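## Task

Arrange hotel H1 to match this manifest: slot 1 holds M90, slot 2 holds M60, slot 3 holds M66, slots 4 and 5 stay empty, slot 6 holds M09. Every plate must be seated home in its assigned slot with its ID label facing the front, and must stay there without the robot supporting it. Finish by opening the gripper and pulling the arm away.

## Robot and tools

ROBOT. One four-axis SCARA-style arm: a vertical lift, then shoulder, elbow and wrist yaw joints, carrying a parallel two-finger gripper that is always level (it can only spin about vertical, never tilt). The commanded point, end_effector_position, is the midpoint between the two rubber pads, about 2 to 3 cm behind the fingertips. In the gripper's own axes the fingers point along +x, they open and close along y, and rz spins about z. Keep the elbow joint at least 0.4 rad away from 0, or the arm may fold and fault.

SCENE FRAME. Origin on the table top straight under the arm base; +z up; +y is to the left when facing along +x. Reported positions are in metres and can drift from the truth, more so when the arm is stretched out.

EQUIPMENT AND PLATES. Hotel H1 has 6 slots, numbered from 1 at the bottom. A plate counts as home when it rests flat on its shelf's two prongs, a short end toward the front, sitting behind both front pins and between the side pins. On a labelled plate, well A1 lies at the labelled short end, in the corner opposite the labelled long side. To identify a plate, lay it flat in nest RD with well A1 at the nest corner marked A1; the fixed scanner next to the nest then reports its ID once its view is clear. The scanner cannot be commanded.

TOOL execute_actions(actions). actions is a list run in order; an empty list just returns the current state and images. Each action is an object with any of rows, steps, until.
- rows: 1 to 15 rows, each one list of 5 numbers, each in [-1, 1], in the order dx, dy, dz, rz, opening. One row lasts one control step (1/30 s).
- dx, dy, dz, rz are an offset, not a pose: they set a target relative to the gripper's measured pose at the start of that action (for a call's first action, the last pose a result showed), expressed in the gripper's own axes. Every row of an action is measured from that same start, not from the row before. Scale: 1.0 equals 0.6 m for dx/dy/dz and 180 degrees for rz; positive rz turns from +x toward +y.
- opening is absolute: +1 is fully open (0.140 m), -1 is closed (pads still 0.066 m apart). A full close needs at least about 0.6 s.
- steps: integer 1 to 450, default 15, never fewer than the number of rows. After the last row the arm keeps heading for that row's target and the gripper keeps that row's opening, so allow enough steps for long moves.
- until: stops the action at the first step where every listed condition holds (the arm is not braked). Only the scanner can be named, with fields code (lower-case ID such as e01, or no_read) and reads. A value may be written plainly or as [comparison, value] using =, !=, <, <=, >, >=; numbers always need a comparison. Example: {"steps": 150, "until": {"scanner": {"code": "c56"}}}. Any out-of-range number or unknown name makes the whole call rejected before motion.

MOTION LIMITS. Each step, the target is clipped to at most 70 mm and 16 degrees from the measured pose, and damped inverse kinematics chases it. Joints share speed and acceleration limits and stop together when reversed; after a big move the arm can still be short of target. If an action ends early, send the remainder next time rather than expecting it to finish. For gentle motion, ramp the offset about 0.01 per row (6 mm per step, 0.18 m/s) instead of jumping to the full value. The robot holds its last command while you think.

TOOL zoom_image(camera, region). camera must be "cam_wrist"; region is [x0, y0, x1, y1] in image pixels, top-left origin, no larger than 504 by 504.

TOOL finished_scene(scene). scene is the integer 1 or 2. Irreversible; call it only once the goal holds and will stay holding. Its result reports success and gives the next task. Replying without any tool call ends all remaining work.

RESULT LINES. The state line gives end_effector_position (m) and end_effector_quat_wxyz in the scene frame. Hand target is the pose the controller is currently driving toward. Joint positions lists lift (m, 0.000 to 0.550), shoulder (rad, -2.000 to 2.000), elbow (rad, -2.800 to 2.800), wrist yaw (rad, -12.566 to 12.566), then pad gap (m). grip_measured is the finger opening on the command scale; it may be biased by up to about 1 mm, constant per scene. To hold something, command about 0.04 below grip_measured for a firm grip, less for a lighter one; pads push up to roughly 18 N each, more briefly on a fast close. "pose unreachable" means the clearance check altered or blocked the command, and the arm parks until new rows arrive. The scanner reports code (current ID or no_read, never a wrong ID) and reads (count of changes from no_read to an ID). cam_wrist is a 504x504 fisheye wrist camera; its calibration (K, distortion, T_world_to_cam) accompanies the session and is recomputed from joint readings.

HAZARDS. Load limits: lift 55.2 N, shoulder 8.28 N m, elbow 4.14 N m, wrist yaw 1.38 N m, including the held plate's weight. Exceeding one halts the arm for 10 s and drops the rest of the call. Holding loads heats motors: a MOTOR HOT warning appears from 85 °C, and at 100 °C an OVER-TEMPERATURE FAULT brakes the arm until cool. Occasional brief tugs may disturb a held plate or nudge loose items. Never let anything fall or be knocked off the table; avoid drops, slips, slams, hard impacts and forceful shoving.

Each tool is called by a JSON object that holds its "name" and its "arguments", one argument or row to a line.

## Session

{"name": "execute_actions", "arguments": {
  "actions": []
}}

Scene clock: 0.00 s.
end_effector_position=(+0.6736, -0.0325, +0.1143) grip_measured=+1.00 end_effector_quat_wxyz=(+0.984, +0.000, +0.000, +0.179)
Joint positions: [ 0.109  0.471  1.614 -1.725  0.14 ]
Hand target: +0.674, -0.032, +0.114; +0.984, +0.000, +0.000, +0.179
scanner: code=no_read reads=0

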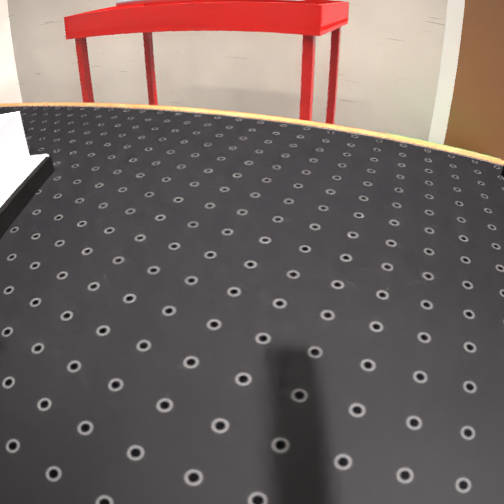

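{"name": "execute_actions", "arguments": {
  "actions": [
    {"rows":[[0,0,0.2,0.3,1]],"steps":60}
  ]
}}

Scene clock: 2.37 s.
end_effector_position=(+0.6734, -0.0326, +0.2344) grip_measured=+1.00 end_effector_quat_wxyz=(+0.795, +0.000, +0.000, +0.606)
Joint positions: [ 0.229 -0.038  2.467 -1.126  0.14 ]
Hand target: +0.673, -0.033, +0.234; +0.795, +0.000, +0.000, +0.606
Off the commanded pose: 0.000 m, 0 deg.
scanner: code=no_read reads=0
camera_calibration (this result's frames):
cam_wrist: T_world_to_cam=[[0.964074, -0.265633, -0.000443088, -0.648288], [-0.160277, -0.580368, -0.798426, 0.263093], [0.211831, 0.769813, -0.602093, 0.11905], [0, 0, 0, 1]] pos_world=[0.641947, -0.111162, 0.281452]

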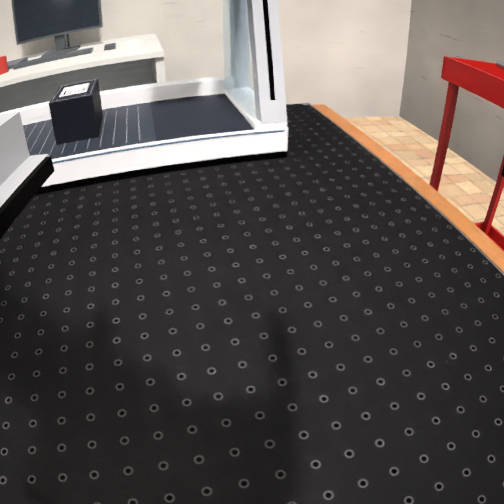

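{"name": "execute_actions", "arguments": {
  "actions": [
    {"rows":[[0,0,0,-0.7,1]],"steps":90}
  ]
}}

Scene clock: 6.00 s.
end_effector_position=(+0.6736, -0.0326, +0.2343) grip_measured=+1.00 end_effector_quat_wxyz=(+0.901, +0.000, +0.000, -0.433)
Joint positions: [ 0.229  0.766  1.865 -3.527  0.14 ]
Hand target: +0.674, -0.033, +0.234; +0.901, +0.000, +0.000, -0.433
Off the commanded pose: 0.000 m, 0 deg.
scanner: code=no_read reads=0
camera_calibration (this result's frames):
cam_wrist: T_world_to_cam=[[-0.78145, -0.623968, -0.000443088, 0.515663], [-0.37541, 0.470726, -0.798426, 0.44234], [0.498401, -0.623763, -0.602093, -0.119507], [0, 0, 0, 1]] pos_world=[0.628586, 0.0389924, 0.28145]

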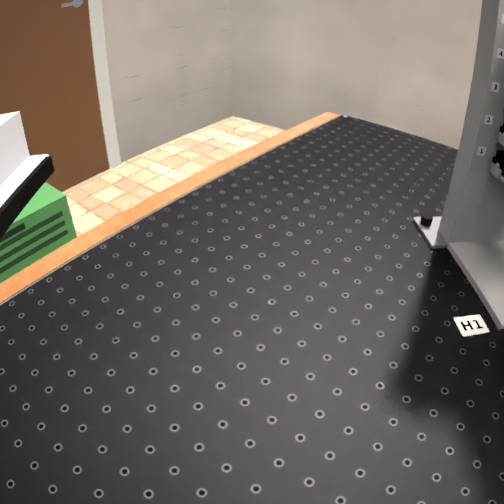

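{"name": "execute_actions", "arguments": {
  "actions": [
    {"rows":[[-0.2,0,0,-0.25,1]],"steps":60}
  ]
}}

Scene clock: 8.27 s.
end_effector_position=(+0.5988, +0.0610, +0.2344) grip_measured=+1.00 end_effector_quat_wxyz=(+0.667, +0.000, +0.000, -0.745)
Joint positions: [ 0.229  0.779  2.377 -4.837  0.14 ]
Hand target: +0.599, +0.061, +0.234; +0.667, +0.000, +0.000, -0.745
Off the commanded pose: 0.000 m, 0 deg.
scanner: code=no_read reads=0
camera_calibration (this result's frames):
cam_wrist: T_world_to_cam=[[-0.993787, 0.111298, -0.000443088, 0.597886], [0.0673635, 0.598313, -0.798426, 0.0972918], [-0.0885984, -0.793495, -0.602093, 0.338013], [0, 0, 0, 1]] pos_world=[0.617565, 0.143457, 0.28146]

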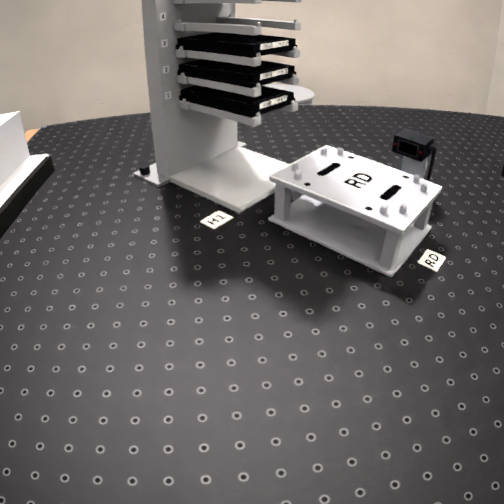

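{"name": "zoom_image", "arguments": {
  "camera": "cam_wrist",
  "region": [120, 0, 460, 300]
}}

Region (120, 0, 460, 300) of cam_wrist's 504x504 image, scaled by 1.482, with more detail than that image has; it fills the top 445 rows of this view, and the rest is white.

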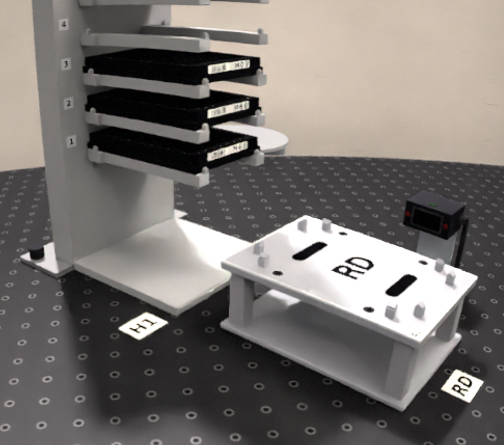

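{"name": "execute_actions", "arguments": {
  "actions": [
    {"rows":[[0.5,-0.278,0,0.285,1]],"steps":75}
  ]
}}

Scene clock: 16.90 s.
end_effector_position=(+0.3996, -0.2187, +0.2343) grip_measured=+1.00 end_effector_quat_wxyz=(+0.924, +0.000, +0.000, -0.383)
Joint positions: [ 0.229  0.259  0.663 -1.709  0.14 ]
Hand target: +0.400, -0.219, +0.234; +0.924, +0.000, +0.000, -0.383
Off the commanded pose: 0.000 m, 0 deg.
scanner: code=no_read reads=0
camera_calibration (this result's frames):
cam_wrist: T_world_to_cam=[[-0.708599, -0.705612, -0.000443088, 0.138442], [-0.424593, 0.426892, -0.798426, 0.437112], [0.563568, -0.565575, -0.602093, -0.112297], [0, 0, 0, 1]] pos_world=[0.346982, -0.152426, 0.28145]

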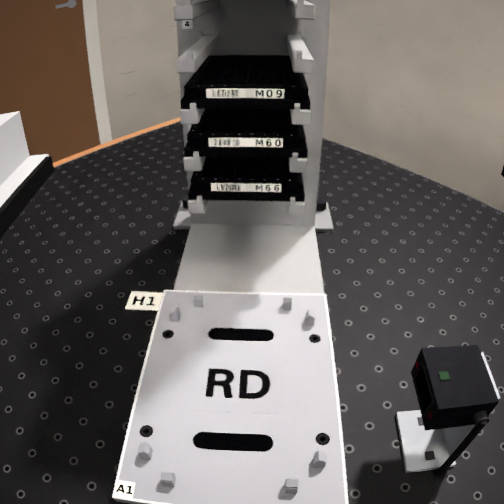

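{"name": "execute_actions", "arguments": {
  "actions": [
    {"rows":[[0,0,0.4,0,1]],"steps":60}
  ]
}}

Scene clock: 19.47 s.
end_effector_position=(+0.3996, -0.2187, +0.4744) grip_measured=+1.00 end_effector_quat_wxyz=(+0.924, +0.000, +0.000, -0.383)
Joint positions: [ 0.469  0.259  0.663 -1.709  0.14 ]
Hand target: +0.400, -0.219, +0.474; +0.924, +0.000, +0.000, -0.383
Off the commanded pose: 0.000 m, 0 deg.
scanner: code=no_read reads=0
camera_calibration (this result's frames):
cam_wrist: T_world_to_cam=[[-0.708489, -0.705722, -0.000443088, 0.138516], [-0.424659, 0.426826, -0.798426, 0.628805], [0.563655, -0.565488, -0.602093, 0.0322101], [0, 0, 0, 1]] pos_world=[0.34701, -0.152422, 0.521509]

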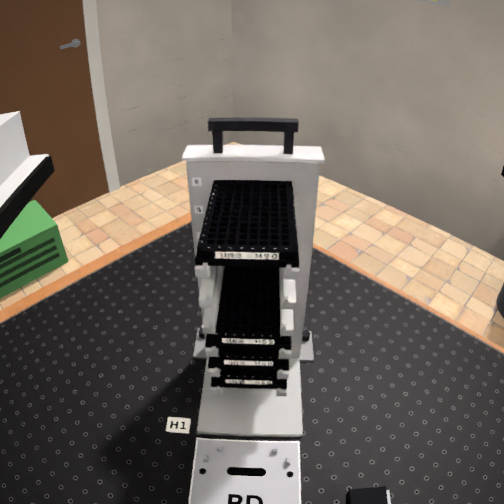

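Too high. Lower to mid height.

{"name": "execute_actions", "arguments": {
  "actions": [
    {"rows":[[-0.1,0,-0.2,0,1]],"steps":45}
  ]
}}

Scene clock: 21.37 s.
end_effector_position=(+0.3572, -0.1762, +0.3544) grip_measured=+1.00 end_effector_quat_wxyz=(+0.924, +0.000, +0.000, -0.383)
Joint positions: [ 0.349  0.266  0.413 -1.466  0.14 ]
Hand target: +0.357, -0.176, +0.354; +0.924, +0.000, +0.000, -0.383
Off the commanded pose: 0.000 m, 0 deg.
scanner: code=no_read reads=0
camera_calibration (this result's frames):
cam_wrist: T_world_to_cam=[[-0.708791, -0.705418, -0.000443088, 0.138566], [-0.424477, 0.427008, -0.798426, 0.496763], [0.563413, -0.565729, -0.602093, 0.00790586], [0, 0, 0, 1]] pos_world=[0.304624, -0.109902, 0.40145]

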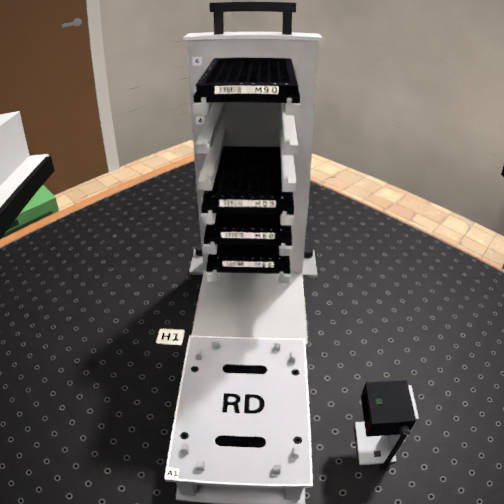

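{"name": "execute_actions", "arguments": {
  "actions": [
    {"rows":[[0.333,0.0225,-0.072,0,-0.05]],"steps":60}
  ]
}}

Scene clock: 27.50 s.
end_effector_position=(+0.5078, -0.3082, +0.3111) grip_measured=-0.05 end_effector_quat_wxyz=(+0.924, +0.000, +0.000, -0.383)
Joint positions: [ 0.306  0.095  1.288 -2.169  0.101]
Hand target: +0.508, -0.308, +0.311; +0.924, +0.000, +0.000, -0.383
Off the commanded pose: 0.000 m, 0 deg.
scanner: code=no_read reads=0
camera_calibration (this result's frames):
cam_wrist: T_world_to_cam=[[-0.708526, -0.705684, -0.000443088, 0.151905], [-0.424637, 0.426848, -0.798426, 0.582589], [0.563626, -0.565517, -0.602093, -0.177714], [0, 0, 0, 1]] pos_world=[0.455182, -0.241981, 0.358221]

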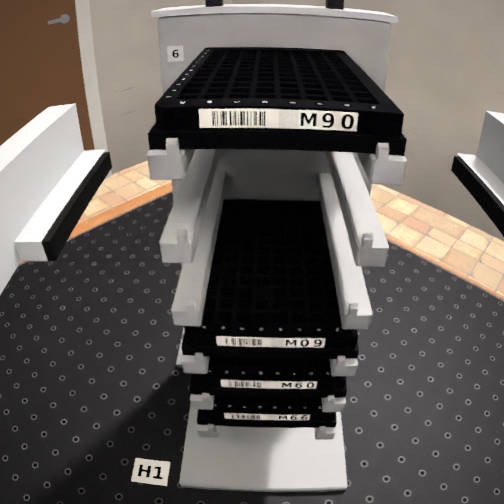

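{"name": "execute_actions", "arguments": {
  "actions": [
    {"rows":[[0.167,0,0,0,0.15]],"steps":40},
    {"rows":[[0,0,0,0,-0.56]],"steps":20}
  ]
}}

Scene clock: 31.17 s.
end_effector_position=(+0.5784, -0.3793, +0.3111) grip_measured=-0.48 end_effector_quat_wxyz=(+0.924, +0.000, +0.000, -0.383)
Joint positions: [ 0.306 -0.15   1.836 -2.473  0.085]
Hand target: +0.578, -0.379, +0.311; +0.924, +0.000, +0.000, -0.383
Off the commanded pose: 0.000 m, 0 deg.
scanner: code=no_read reads=0
camera_calibration (this result's frames):
cam_wrist: T_world_to_cam=[[-0.708546, -0.705665, -0.000443088, 0.151856], [-0.424625, 0.42686, -0.798426, 0.642925], [0.56361, -0.565533, -0.602093, -0.257692], [0, 0, 0, 1]] pos_world=[0.525837, -0.313013, 0.358241]

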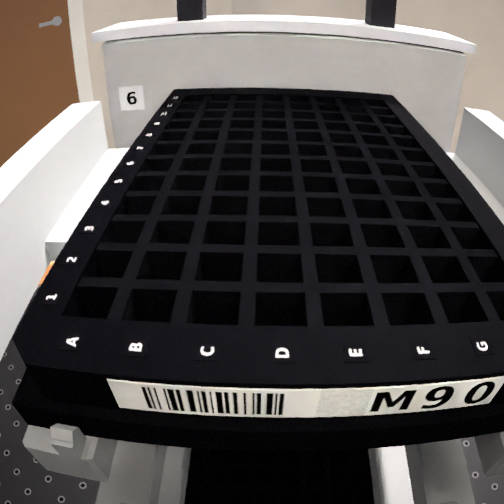

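{"name": "execute_actions", "arguments": {
  "actions": [
    {"rows":[[0,0,0.02,0,-0.56]],"steps":15},
    {"rows":[[-0.25,0,0,0,-0.56]],"steps":45},
    {"rows":[[0,0,-0.059,0,-0.56]],"steps":20},
    {"rows":[[0.25,0,0,0,-0.56]],"steps":45}
  ]
}}

Scene clock: 36.27 s.
end_effector_position=(+0.5782, -0.3794, +0.2875) grip_measured=-0.48 end_effector_quat_wxyz=(+0.924, +0.000, +0.000, -0.383)
Joint positions: [ 0.282 -0.15   1.835 -2.473  0.085]
Hand target: +0.578, -0.379, +0.288; +0.924, +0.000, +0.000, -0.383
Off the commanded pose: 0.000 m, 0 deg.
scanner: code=no_read reads=0
camera_calibration (this result's frames):
cam_wrist: T_world_to_cam=[[-0.708818, -0.705392, -0.000443088, 0.151868], [-0.424461, 0.427024, -0.798426, 0.62391], [0.563392, -0.56575, -0.602093, -0.271813], [0, 0, 0, 1]] pos_world=[0.525609, -0.313076, 0.334557]

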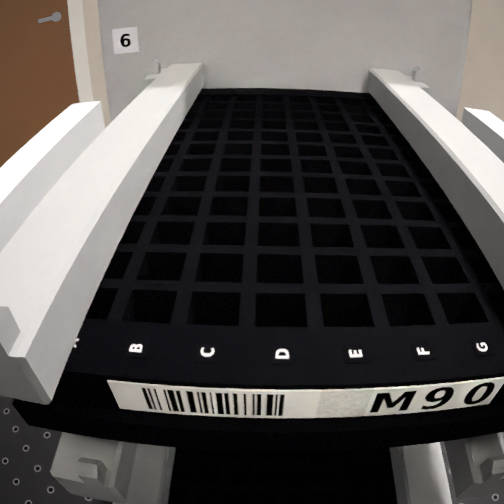

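{"name": "execute_actions", "arguments": {
  "actions": [
    {"rows":[[0,0,-0.02,0,-0.56]],"steps":15},
    {"rows":[[0,0,0,0,0.15]],"steps":15},
    {"rows":[[-0.25,0,0,0,0.15]],"steps":40}
  ]
}}

Scene clock: 39.07 s.
end_effector_position=(+0.4723, -0.2731, +0.2755) grip_measured=+0.15 end_effector_quat_wxyz=(+0.924, +0.000, +0.000, -0.384)
Joint positions: [ 0.271  0.193  1.054 -2.035  0.109]
Hand target: +0.472, -0.273, +0.276; +0.924, +0.000, +0.000, -0.383
Off the commanded pose: 0.000 m, 0 deg.
scanner: code=no_read reads=0
camera_calibration (this result's frames):
cam_wrist: T_world_to_cam=[[-0.709009, -0.7052, -0.000443088, 0.151969], [-0.424345, 0.427139, -0.798426, 0.52404], [0.563239, -0.565903, -0.602093, -0.159197], [0, 0, 0, 1]] pos_world=[0.419787, -0.206759, 0.322623]

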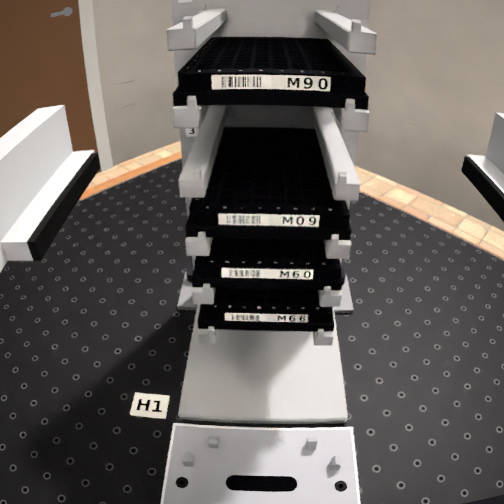

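{"name": "execute_actions", "arguments": {
  "actions": [
    {"rows":[[0,0,-0.117,0,0.15]],"steps":25},
    {"rows":[[0.25,0,0,0,0.15]],"steps":40},
    {"rows":[[0,0,0,0,-0.56]],"steps":20}
  ]
}}

Scene clock: 42.97 s.
end_effector_position=(+0.5781, -0.3794, +0.2053) grip_measured=-0.49 end_effector_quat_wxyz=(+0.924, +0.000, +0.000, -0.383)
Joint positions: [ 0.2   -0.15   1.835 -2.472  0.085]
Hand target: +0.578, -0.379, +0.205; +0.924, +0.000, +0.000, -0.383
Off the commanded pose: 0.000 m, 0 deg.
scanner: code=no_read reads=0
camera_calibration (this result's frames):
cam_wrist: T_world_to_cam=[[-0.708868, -0.705341, -0.000443088, 0.151781], [-0.42443, 0.427054, -0.798426, 0.558285], [0.563352, -0.56579, -0.602093, -0.321262], [0, 0, 0, 1]] pos_world=[0.52553, -0.313128, 0.252387]

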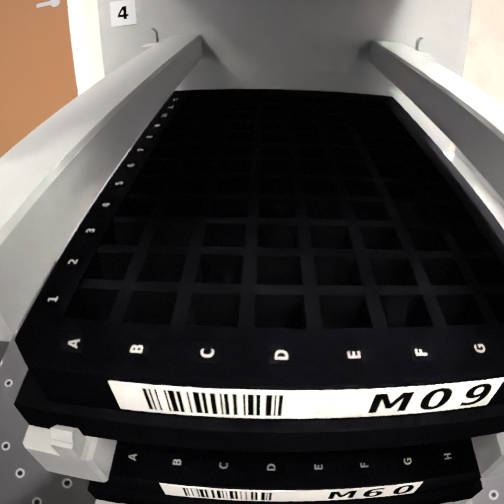

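{"name": "execute_actions", "arguments": {
  "actions": [
    {"rows":[[0,0,0.02,0,-0.56]],"steps":15},
    {"rows":[[-0.25,0,0,0,-0.56]],"steps":45},
    {"rows":[[0,0,0.1775,0,-0.56]],"steps":30},
    {"rows":[[0.25,0,0,0,-0.56]],"steps":45},
    {"rows":[[0,0,-0.02,0,-0.56]],"steps":15},
    {"rows":[[0,0,0,0,0.15]],"steps":15},
    {"rows":[[-0.25,0,0,0,0.15]],"steps":40}
  ]
}}

Scene clock: 50.83 s.
end_effector_position=(+0.4722, -0.2731, +0.3117) grip_measured=+0.15 end_effector_quat_wxyz=(+0.923, +0.000, +0.000, -0.384)
Joint positions: [ 0.307  0.192  1.054 -2.034  0.109]
Hand target: +0.472, -0.273, +0.312; +0.924, +0.000, +0.000, -0.383
Off the commanded pose: 0.000 m, 0 deg.
scanner: code=no_read reads=0
camera_calibration (this result's frames):
cam_wrist: T_world_to_cam=[[-0.709135, -0.705073, -0.000443088, 0.151891], [-0.424269, 0.427214, -0.798426, 0.552849], [0.563138, -0.566003, -0.602093, -0.137378], [0, 0, 0, 1]] pos_world=[0.41963, -0.206847, 0.358762]

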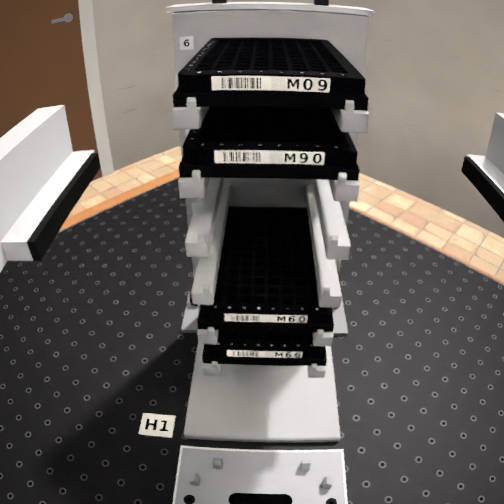

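{"name": "execute_actions", "arguments": {
  "actions": [
    {"rows":[[0,0,-0.296,0,0.15]],"steps":35},
    {"rows":[[0.25,0,0,0,0.15]],"steps":40},
    {"rows":[[0,0,0,0,-0.56]],"steps":20}
  ]
}}

Scene clock: 57.07 s.
end_effector_position=(+0.5779, -0.3795, +0.1340) grip_measured=-0.49 end_effector_quat_wxyz=(+0.924, +0.000, +0.000, -0.384)
Joint positions: [ 0.129 -0.15   1.835 -2.472  0.085]
Hand target: +0.578, -0.380, +0.134; +0.924, +0.000, +0.000, -0.384
Off the commanded pose: 0.000 m, 0 deg.
scanner: code=no_read reads=0
camera_calibration (this result's frames):
cam_wrist: T_world_to_cam=[[-0.709014, -0.705194, -0.000443088, 0.151668], [-0.424342, 0.427142, -0.798426, 0.501335], [0.563235, -0.565907, -0.602093, -0.364098], [0, 0, 0, 1]] pos_world=[0.525345, -0.313231, 0.181125]

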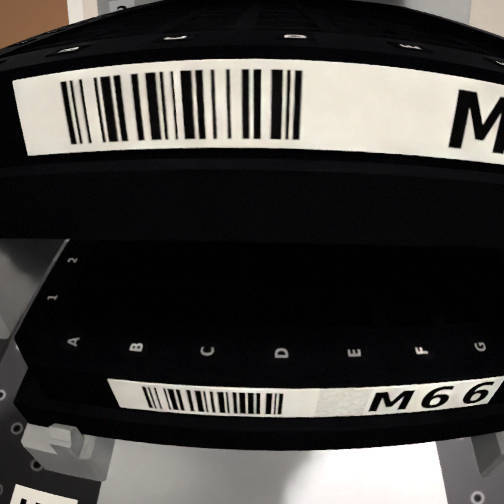

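{"name": "execute_actions", "arguments": {
  "actions": [
    {"rows":[[0,0,0.02,0,-0.56]],"steps":15},
    {"rows":[[-0.25,0,0,0,-0.56]],"steps":45},
    {"rows":[[0,0,0.1183,0,-0.56]],"steps":25},
    {"rows":[[0.25,0,0,0,-0.56]],"steps":45},
    {"rows":[[0,0,-0.02,0,-0.56]],"steps":15},
    {"rows":[[0,0,0,0,0.15]],"steps":15},
    {"rows":[[-0.25,0,0,0,0.15]],"steps":40}
  ]
}}

Scene clock: 64.53 s.
end_effector_position=(+0.4719, -0.2733, +0.2049) grip_measured=+0.15 end_effector_quat_wxyz=(+0.923, +0.000, +0.000, -0.384)
Joint positions: [ 0.2    0.192  1.054 -2.033  0.109]
Hand target: +0.472, -0.273, +0.205; +0.923, +0.000, +0.000, -0.384
Off the commanded pose: 0.000 m, 0 deg.
scanner: code=no_read reads=0
camera_calibration (this result's frames):
cam_wrist: T_world_to_cam=[[-0.709434, -0.704771, -0.000443088, 0.151817], [-0.424087, 0.427395, -0.798426, 0.467491], [0.562897, -0.566243, -0.602093, -0.201568], [0, 0, 0, 1]] pos_world=[0.419423, -0.206944, 0.251961]

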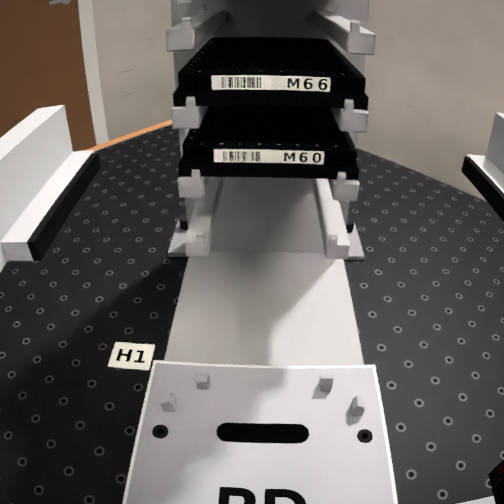

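Now M90 from slot 5 (z≈.2760) to slot 1.

{"name": "execute_actions", "arguments": {
  "actions": [
    {"rows":[[0,0,0.1183,0,0.15]],"steps":25},
    {"rows":[[0.25,0,0,0,0.15]],"steps":40},
    {"rows":[[0,0,0,0,-0.56]],"steps":20},
    {"rows":[[0,0,0.02,0,-0.56]],"steps":15},
    {"rows":[[-0.25,0,0,0,-0.56]],"steps":45},
    {"rows":[[0,0,-0.2367,0,-0.56]],"steps":35},
    {"rows":[[0.25,0,0,0,-0.56]],"steps":45},
    {"rows":[[0,0,-0.02,0,-0.56]],"steps":15},
    {"rows":[[0,0,0,0,0.15]],"steps":15},
    {"rows":[[-0.3,0,0.3,0,0.15]],"steps":50}
  ]
}}

Scene clock: 75.67 s.
end_effector_position=(+0.4506, -0.2521, +0.3138) grip_measured=+0.15 end_effector_quat_wxyz=(+0.923, +0.000, +0.000, -0.384)
Joint positions: [ 0.309  0.244  0.921 -1.953  0.109]
Hand target: +0.451, -0.252, +0.314; +0.923, +0.000, +0.000, -0.384
Off the commanded pose: 0.000 m, 0 deg.
scanner: code=no_read reads=0
camera_calibration (this result's frames):
cam_wrist: T_world_to_cam=[[-0.709603, -0.704601, -0.000443088, 0.151776], [-0.423984, 0.427497, -0.798426, 0.536381], [0.562761, -0.566378, -0.602093, -0.111932], [0, 0, 0, 1]] pos_world=[0.398109, -0.185756, 0.360934]

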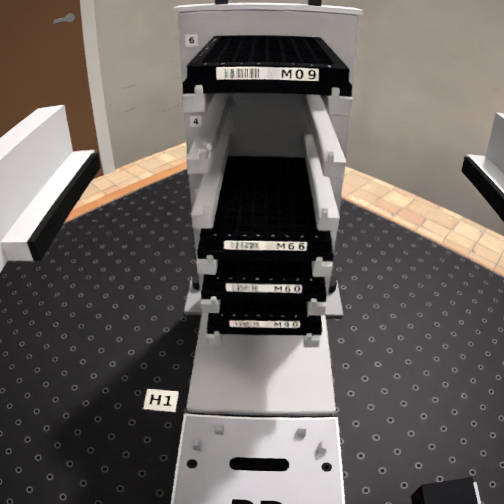

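{"name": "finished_scene", "arguments": {
  "scene": 1
}}

The scene is finished: the task was done.


## Next scene

Arrange hotel H1 to match this manifest: slot 1 holds E17, slot 2 holds E01, slot 3 stays empty, slot 4 holds E70, slot 5 holds E71, slot 6 stays empty. Every plate must be seated home in its assigned slot with its ID label facing the front, and must stay there without the robot supporting it. Finish by opening the gripper and pulling the arm away.

{"name": "execute_actions", "arguments": {
  "actions": []
}}

Scene clock: 0.00 s.
end_effector_position=(+0.4571, +0.1984, +0.3574) grip_measured=+1.00 end_effector_quat_wxyz=(+0.531, +0.000, +0.000, +0.847)
Joint positions: [ 0.352  0.957  1.474 -0.41   0.14 ]
Hand target: +0.457, +0.198, +0.357; +0.531, +0.000, +0.000, +0.847
scanner: code=no_read reads=0
camera_calibration (this result's frames):
cam_wrist: T_world_to_cam=[[0.900513, 0.434828, -0.000443088, -0.488277], [0.261488, -0.542347, -0.798426, 0.260423], [-0.347418, 0.718877, -0.602093, 0.32683], [0, 0, 0, 1]] pos_world=[0.485149, 0.118605, 0.404494]

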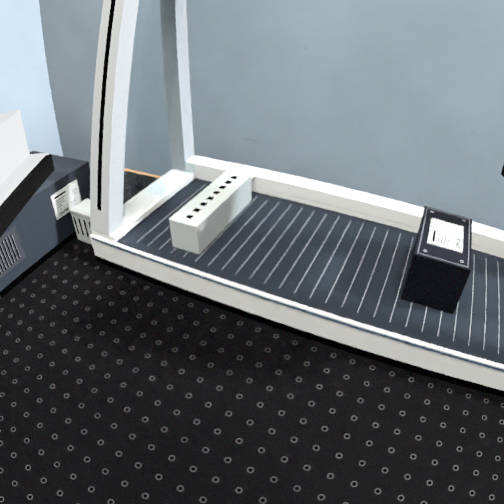

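{"name": "execute_actions", "arguments": {
  "actions": [
    {"rows":[[-0.585,0.388,0,-0.893,1]],"steps":120}
  ]
}}

Scene clock: 4.83 s.
end_effector_position=(+0.4004, -0.2188, +0.3574) grip_measured=+1.00 end_effector_quat_wxyz=(+0.924, +0.000, +0.000, -0.382)
Joint positions: [ 0.352  0.259  0.666 -1.708  0.14 ]
Hand target: +0.400, -0.219, +0.357; +0.924, +0.000, +0.000, -0.382
Off the commanded pose: 0.000 m, 0 deg.
scanner: code=no_read reads=0
camera_calibration (this result's frames):
cam_wrist: T_world_to_cam=[[-0.706384, -0.707829, -0.000443088, 0.137629], [-0.425929, 0.425559, -0.798426, 0.535949], [0.565338, -0.563806, -0.602093, -0.0390232], [0, 0, 0, 1]] pos_world=[0.347557, -0.152661, 0.404481]

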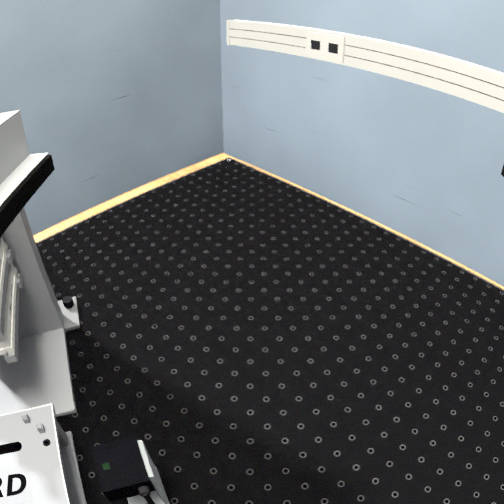

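Hotel is to the left. Turn left.

{"name": "execute_actions", "arguments": {
  "actions": [
    {"rows":[[-0.1,0,0,0.25,1]],"steps":45}
  ]
}}

Scene clock: 6.70 s.
end_effector_position=(+0.3578, -0.1763, +0.3574) grip_measured=+1.00 end_effector_quat_wxyz=(+1.000, +0.000, +0.000, +0.001)
Joint positions: [ 0.352 -0.32   0.698 -0.376  0.14 ]
Hand target: +0.358, -0.176, +0.357; +1.000, +0.000, +0.000, +0.001
Off the commanded pose: 0.000 m, 0 deg.
scanner: code=no_read reads=0
camera_calibration (this result's frames):
cam_wrist: T_world_to_cam=[[0.0016349, -0.999999, -0.000443088, -0.167245], [-0.602093, -0.000630588, -0.798426, 0.487647], [0.798424, 0.00157212, -0.602093, 0.0252552], [0, 0, 0, 1]] pos_world=[0.273718, -0.166977, 0.404482]

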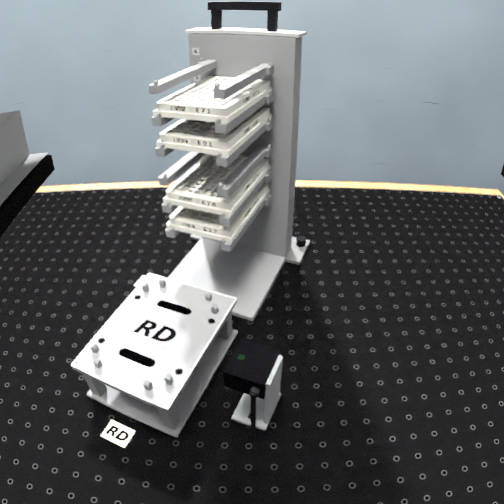

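{"name": "execute_actions", "arguments": {
  "actions": [
    {"rows":[[0.195,0.195,-0.205,-0.128,1]],"steps":50}
  ]
}}

Scene clock: 11.27 s.
end_effector_position=(+0.4747, -0.0590, +0.2344) grip_measured=+1.00 end_effector_quat_wxyz=(+0.980, +0.000, +0.000, -0.198)
Joint positions: [ 0.229  0.994  0.652 -2.045  0.14 ]
Hand target: +0.475, -0.059, +0.234; +0.980, +0.000, +0.000, -0.198
Off the commanded pose: 0.000 m, 0 deg.
scanner: code=no_read reads=0
camera_calibration (this result's frames):
cam_wrist: T_world_to_cam=[[-0.389349, -0.92109, -0.000443088, 0.140121], [-0.554444, 0.23475, -0.798426, 0.451172], [0.735526, -0.31062, -0.602093, -0.13091], [0, 0, 0, 1]] pos_world=[0.400993, -0.0175118, 0.281469]

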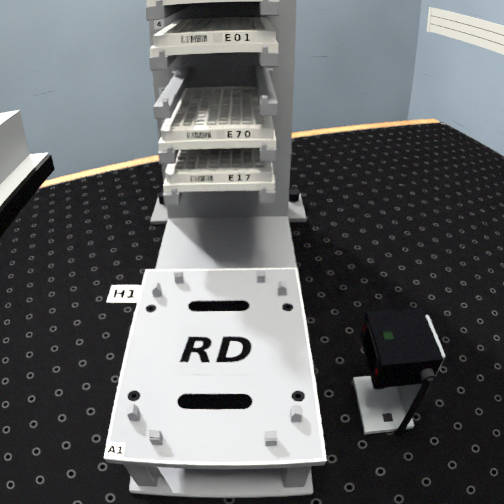

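{"name": "execute_actions", "arguments": {
  "actions": [
    {"rows":[[0.268,0.06,-0.108,0,0.15]],"steps":45}
  ]
}}

Scene clock: 14.07 s.
end_effector_position=(+0.6369, -0.0884, +0.1695) grip_measured=+0.15 end_effector_quat_wxyz=(+0.980, +0.000, +0.000, -0.198)
Joint positions: [ 0.165  0.682  1.391 -2.471  0.109]
Hand target: +0.637, -0.088, +0.170; +0.980, +0.000, +0.000, -0.198
Off the commanded pose: 0.000 m, 0 deg.
scanner: code=no_read reads=0
camera_calibration (this result's frames):
cam_wrist: T_world_to_cam=[[-0.388946, -0.92126, -0.000443088, 0.175899], [-0.554547, 0.234508, -0.798426, 0.496248], [0.735662, -0.310299, -0.602093, -0.29843], [0, 0, 0, 1]] pos_world=[0.563152, -0.0469277, 0.216612]

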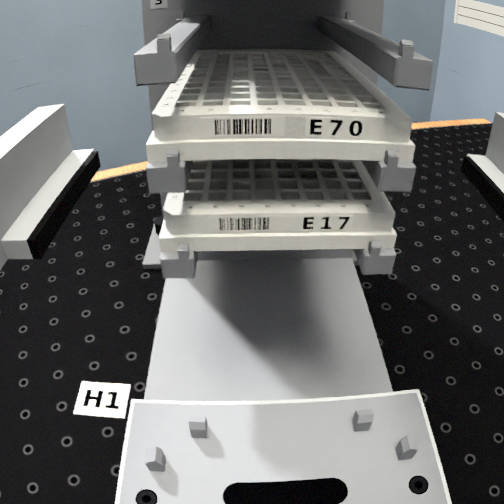

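{"name": "execute_actions", "arguments": {
  "actions": [
    {"rows":[[0.167,-0.002,0,0,0.15]],"steps":40},
    {"rows":[[0.167,-0.002,0,0,-0.56]],"steps":20}
  ]
}}

Scene clock: 26.60 s.
end_effector_position=(+0.7473, -0.1343, +0.1695) grip_measured=-0.47 end_effector_quat_wxyz=(+0.988, +0.000, +0.000, -0.157)
Joint positions: [ 0.165  0.283  2.077 -2.675  0.086]
Hand target: +0.748, -0.133, +0.170; +0.988, +0.000, +0.000, -0.155
Off the commanded pose: 0.081 m, 5 deg.
TORQUE FAULT: the external load on joint 3 (elbow) reached its load limit, and the arm stopped for 10 seconds. The arm's remaining commands of this call were not run. The arm holds where it stopped, with its grip as last carried out, and accepts commands again: back off and push less far. The arm stops again, at the same cost, whenever a joint's load reaches its limit.
scanner: code=no_read reads=0
camera_calibration (this result's frames):
cam_wrist: T_world_to_cam=[[-0.310766, -0.950486, -0.000443088, 0.114161], [-0.572171, 0.187446, -0.798426, 0.575082], [0.758976, -0.24787, -0.602093, -0.402923], [0, 0, 0, 1]] pos_world=[0.670332, -0.0991604, 0.216614]

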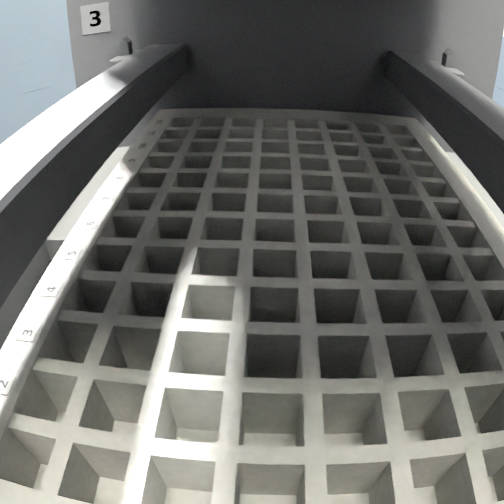

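{"name": "execute_actions", "arguments": {
  "actions": [
    {"rows":[[0,0,0,0,0.15]],"steps":15},
    {"rows":[[-0.199,0.016,0,-0.027,0.15]],"steps":45}
  ]
}}

Scene clock: 29.40 s.
end_effector_position=(+0.6367, -0.0883, +0.1695) grip_measured=+0.15 end_effector_quat_wxyz=(+0.980, +0.000, +0.000, -0.199)
Joint positions: [ 0.164  0.683  1.39  -2.474  0.109]
Hand target: +0.637, -0.088, +0.170; +0.980, +0.000, +0.000, -0.199
Off the commanded pose: 0.000 m, 0 deg.
scanner: code=no_read reads=0
camera_calibration (this result's frames):
cam_wrist: T_world_to_cam=[[-0.391071, -0.92036, -0.000443088, 0.177316], [-0.554004, 0.235787, -0.798426, 0.495837], [0.734944, -0.311996, -0.602093, -0.29791], [0, 0, 0, 1]] pos_world=[0.562986, -0.0466637, 0.216598]

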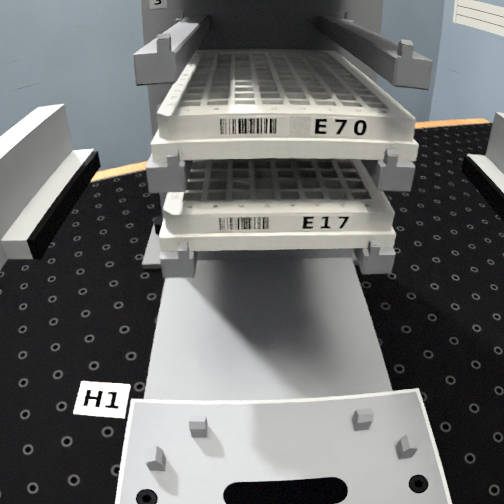

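{"name": "execute_actions", "arguments": {
  "actions": [
    {"rows":[[0.167,-0.002,0,0,0.15]],"steps":40},
    {"rows":[[0,0,0,0,-0.56]],"steps":20},
    {"rows":[[0,0,0.02,0,-0.56]],"steps":15},
    {"rows":[[-0.25,0,0,0,-0.56]],"steps":45},
    {"rows":[[0,0,0.0592,0,-0.56]],"steps":20},
    {"rows":[[0.25,0,0,0,-0.56]],"steps":45},
    {"rows":[[0,0,-0.02,0,-0.56]],"steps":15},
    {"rows":[[0,0,0,0,0.15]],"steps":15},
    {"rows":[[-0.25,0,0,0,0.15]],"steps":40}
  ]
}}

Scene clock: 38.90 s.
end_effector_position=(+0.5906, -0.0693, +0.2049) grip_measured=+0.15 end_effector_quat_wxyz=(+0.981, +0.000, +0.000, -0.196)
Joint positions: [ 0.2    0.82   1.159 -2.372  0.109]
Hand target: +0.591, -0.069, +0.205; +0.981, +0.000, +0.000, -0.195
Off the commanded pose: 0.000 m, 0 deg.
scanner: code=no_read reads=0
camera_calibration (this result's frames):
cam_wrist: T_world_to_cam=[[-0.384316, -0.923201, -0.000443088, 0.172543], [-0.555717, 0.231721, -0.798426, 0.494791], [0.737211, -0.306602, -0.602093, -0.237802], [0, 0, 0, 1]] pos_world=[0.516585, -0.0282719, 0.251951]

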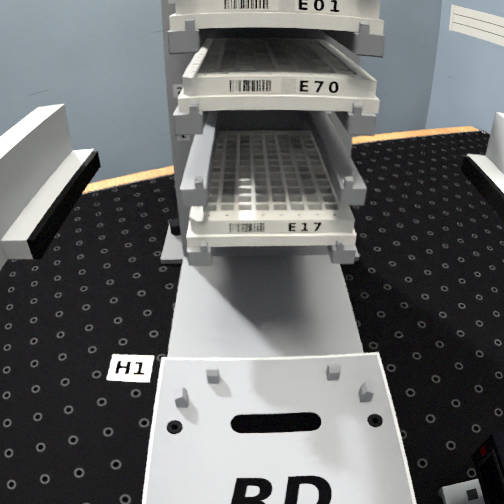

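{"name": "execute_actions", "arguments": {
  "actions": [
    {"rows":[[0,0,0.0592,0,0.15]],"steps":20},
    {"rows":[[0.25,0,0,0,0.15]],"steps":40},
    {"rows":[[0,0,0,0,-0.56]],"steps":20},
    {"rows":[[0,0,0.02,0,-0.56]],"steps":15},
    {"rows":[[-0.25,0,0,0,-0.56]],"steps":45},
    {"rows":[[0,0,-0.1183,0,-0.56]],"steps":25},
    {"rows":[[0.25,0,0,0,-0.56]],"steps":45},
    {"rows":[[0,0,-0.02,0,-0.56]],"steps":15},
    {"rows":[[0,0,0,0,0.15]],"steps":15},
    {"rows":[[-0.25,0,0,0,0.15]],"steps":40}
  ]
}}

Scene clock: 49.13 s.
end_effector_position=(+0.5905, -0.0694, +0.1693) grip_measured=+0.15 end_effector_quat_wxyz=(+0.981, +0.000, +0.000, -0.195)
Joint positions: [ 0.164  0.819  1.158 -2.369  0.109]
Hand target: +0.591, -0.069, +0.169; +0.981, +0.000, +0.000, -0.194
Off the commanded pose: 0.000 m, 0 deg.
scanner: code=no_read reads=0
camera_calibration (this result's frames):
cam_wrist: T_world_to_cam=[[-0.382492, -0.923959, -0.000443088, 0.171338], [-0.556174, 0.230623, -0.798426, 0.466556], [0.737815, -0.305145, -0.602093, -0.259459], [0, 0, 0, 1]] pos_world=[0.516455, -0.0284618, 0.216368]

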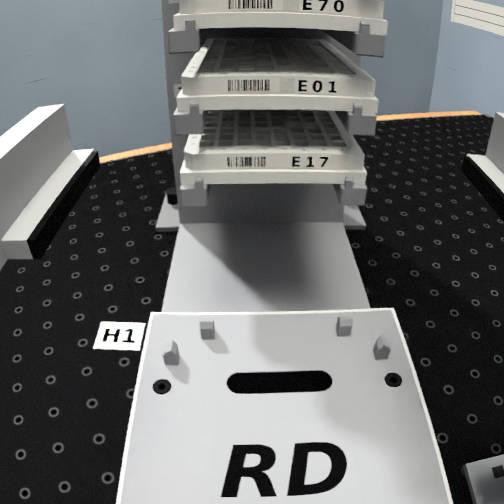

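Now E70 from slot 3 to slot 4.

{"name": "execute_actions", "arguments": {
  "actions": [
    {"rows":[[0,0,0.0592,0,0.15]],"steps":20},
    {"rows":[[0.25,0,0,0,0.15]],"steps":40},
    {"rows":[[0,0,0,0,-0.56]],"steps":20},
    {"rows":[[0,0,0.02,0,-0.56]],"steps":15},
    {"rows":[[-0.25,0,0,0,-0.56]],"steps":45},
    {"rows":[[0,0,0.0592,0,-0.56]],"steps":20},
    {"rows":[[0.25,0,0,0,-0.56]],"steps":45},
    {"rows":[[0,0,-0.02,0,-0.56]],"steps":15},
    {"rows":[[0,0,0,0,0.15]],"steps":15},
    {"rows":[[-0.3,0,0.08,0,0.15]],"steps":45}
  ]
}}

Scene clock: 60.10 s.
end_effector_position=(+0.5627, -0.0581, +0.2883) grip_measured=+0.15 end_effector_quat_wxyz=(+0.981, +0.000, +0.000, -0.194)
Joint positions: [ 0.283  0.903  1.029 -2.323  0.109]
Hand target: +0.563, -0.058, +0.288; +0.981, +0.000, +0.000, -0.194
Off the commanded pose: 0.000 m, 0 deg.
scanner: code=no_read reads=0
camera_calibration (this result's frames):
cam_wrist: T_world_to_cam=[[-0.382104, -0.924119, -0.000443088, 0.170921], [-0.556271, 0.230389, -0.798426, 0.543509], [0.737943, -0.304835, -0.602093, -0.163884], [0, 0, 0, 1]] pos_world=[0.488585, -0.0172247, 0.335354]

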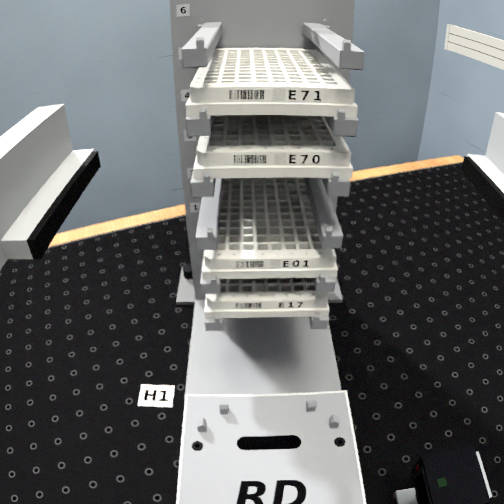

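{"name": "finished_scene", "arguments": {
  "scene": 2
}}

The scene is finished: the task was done.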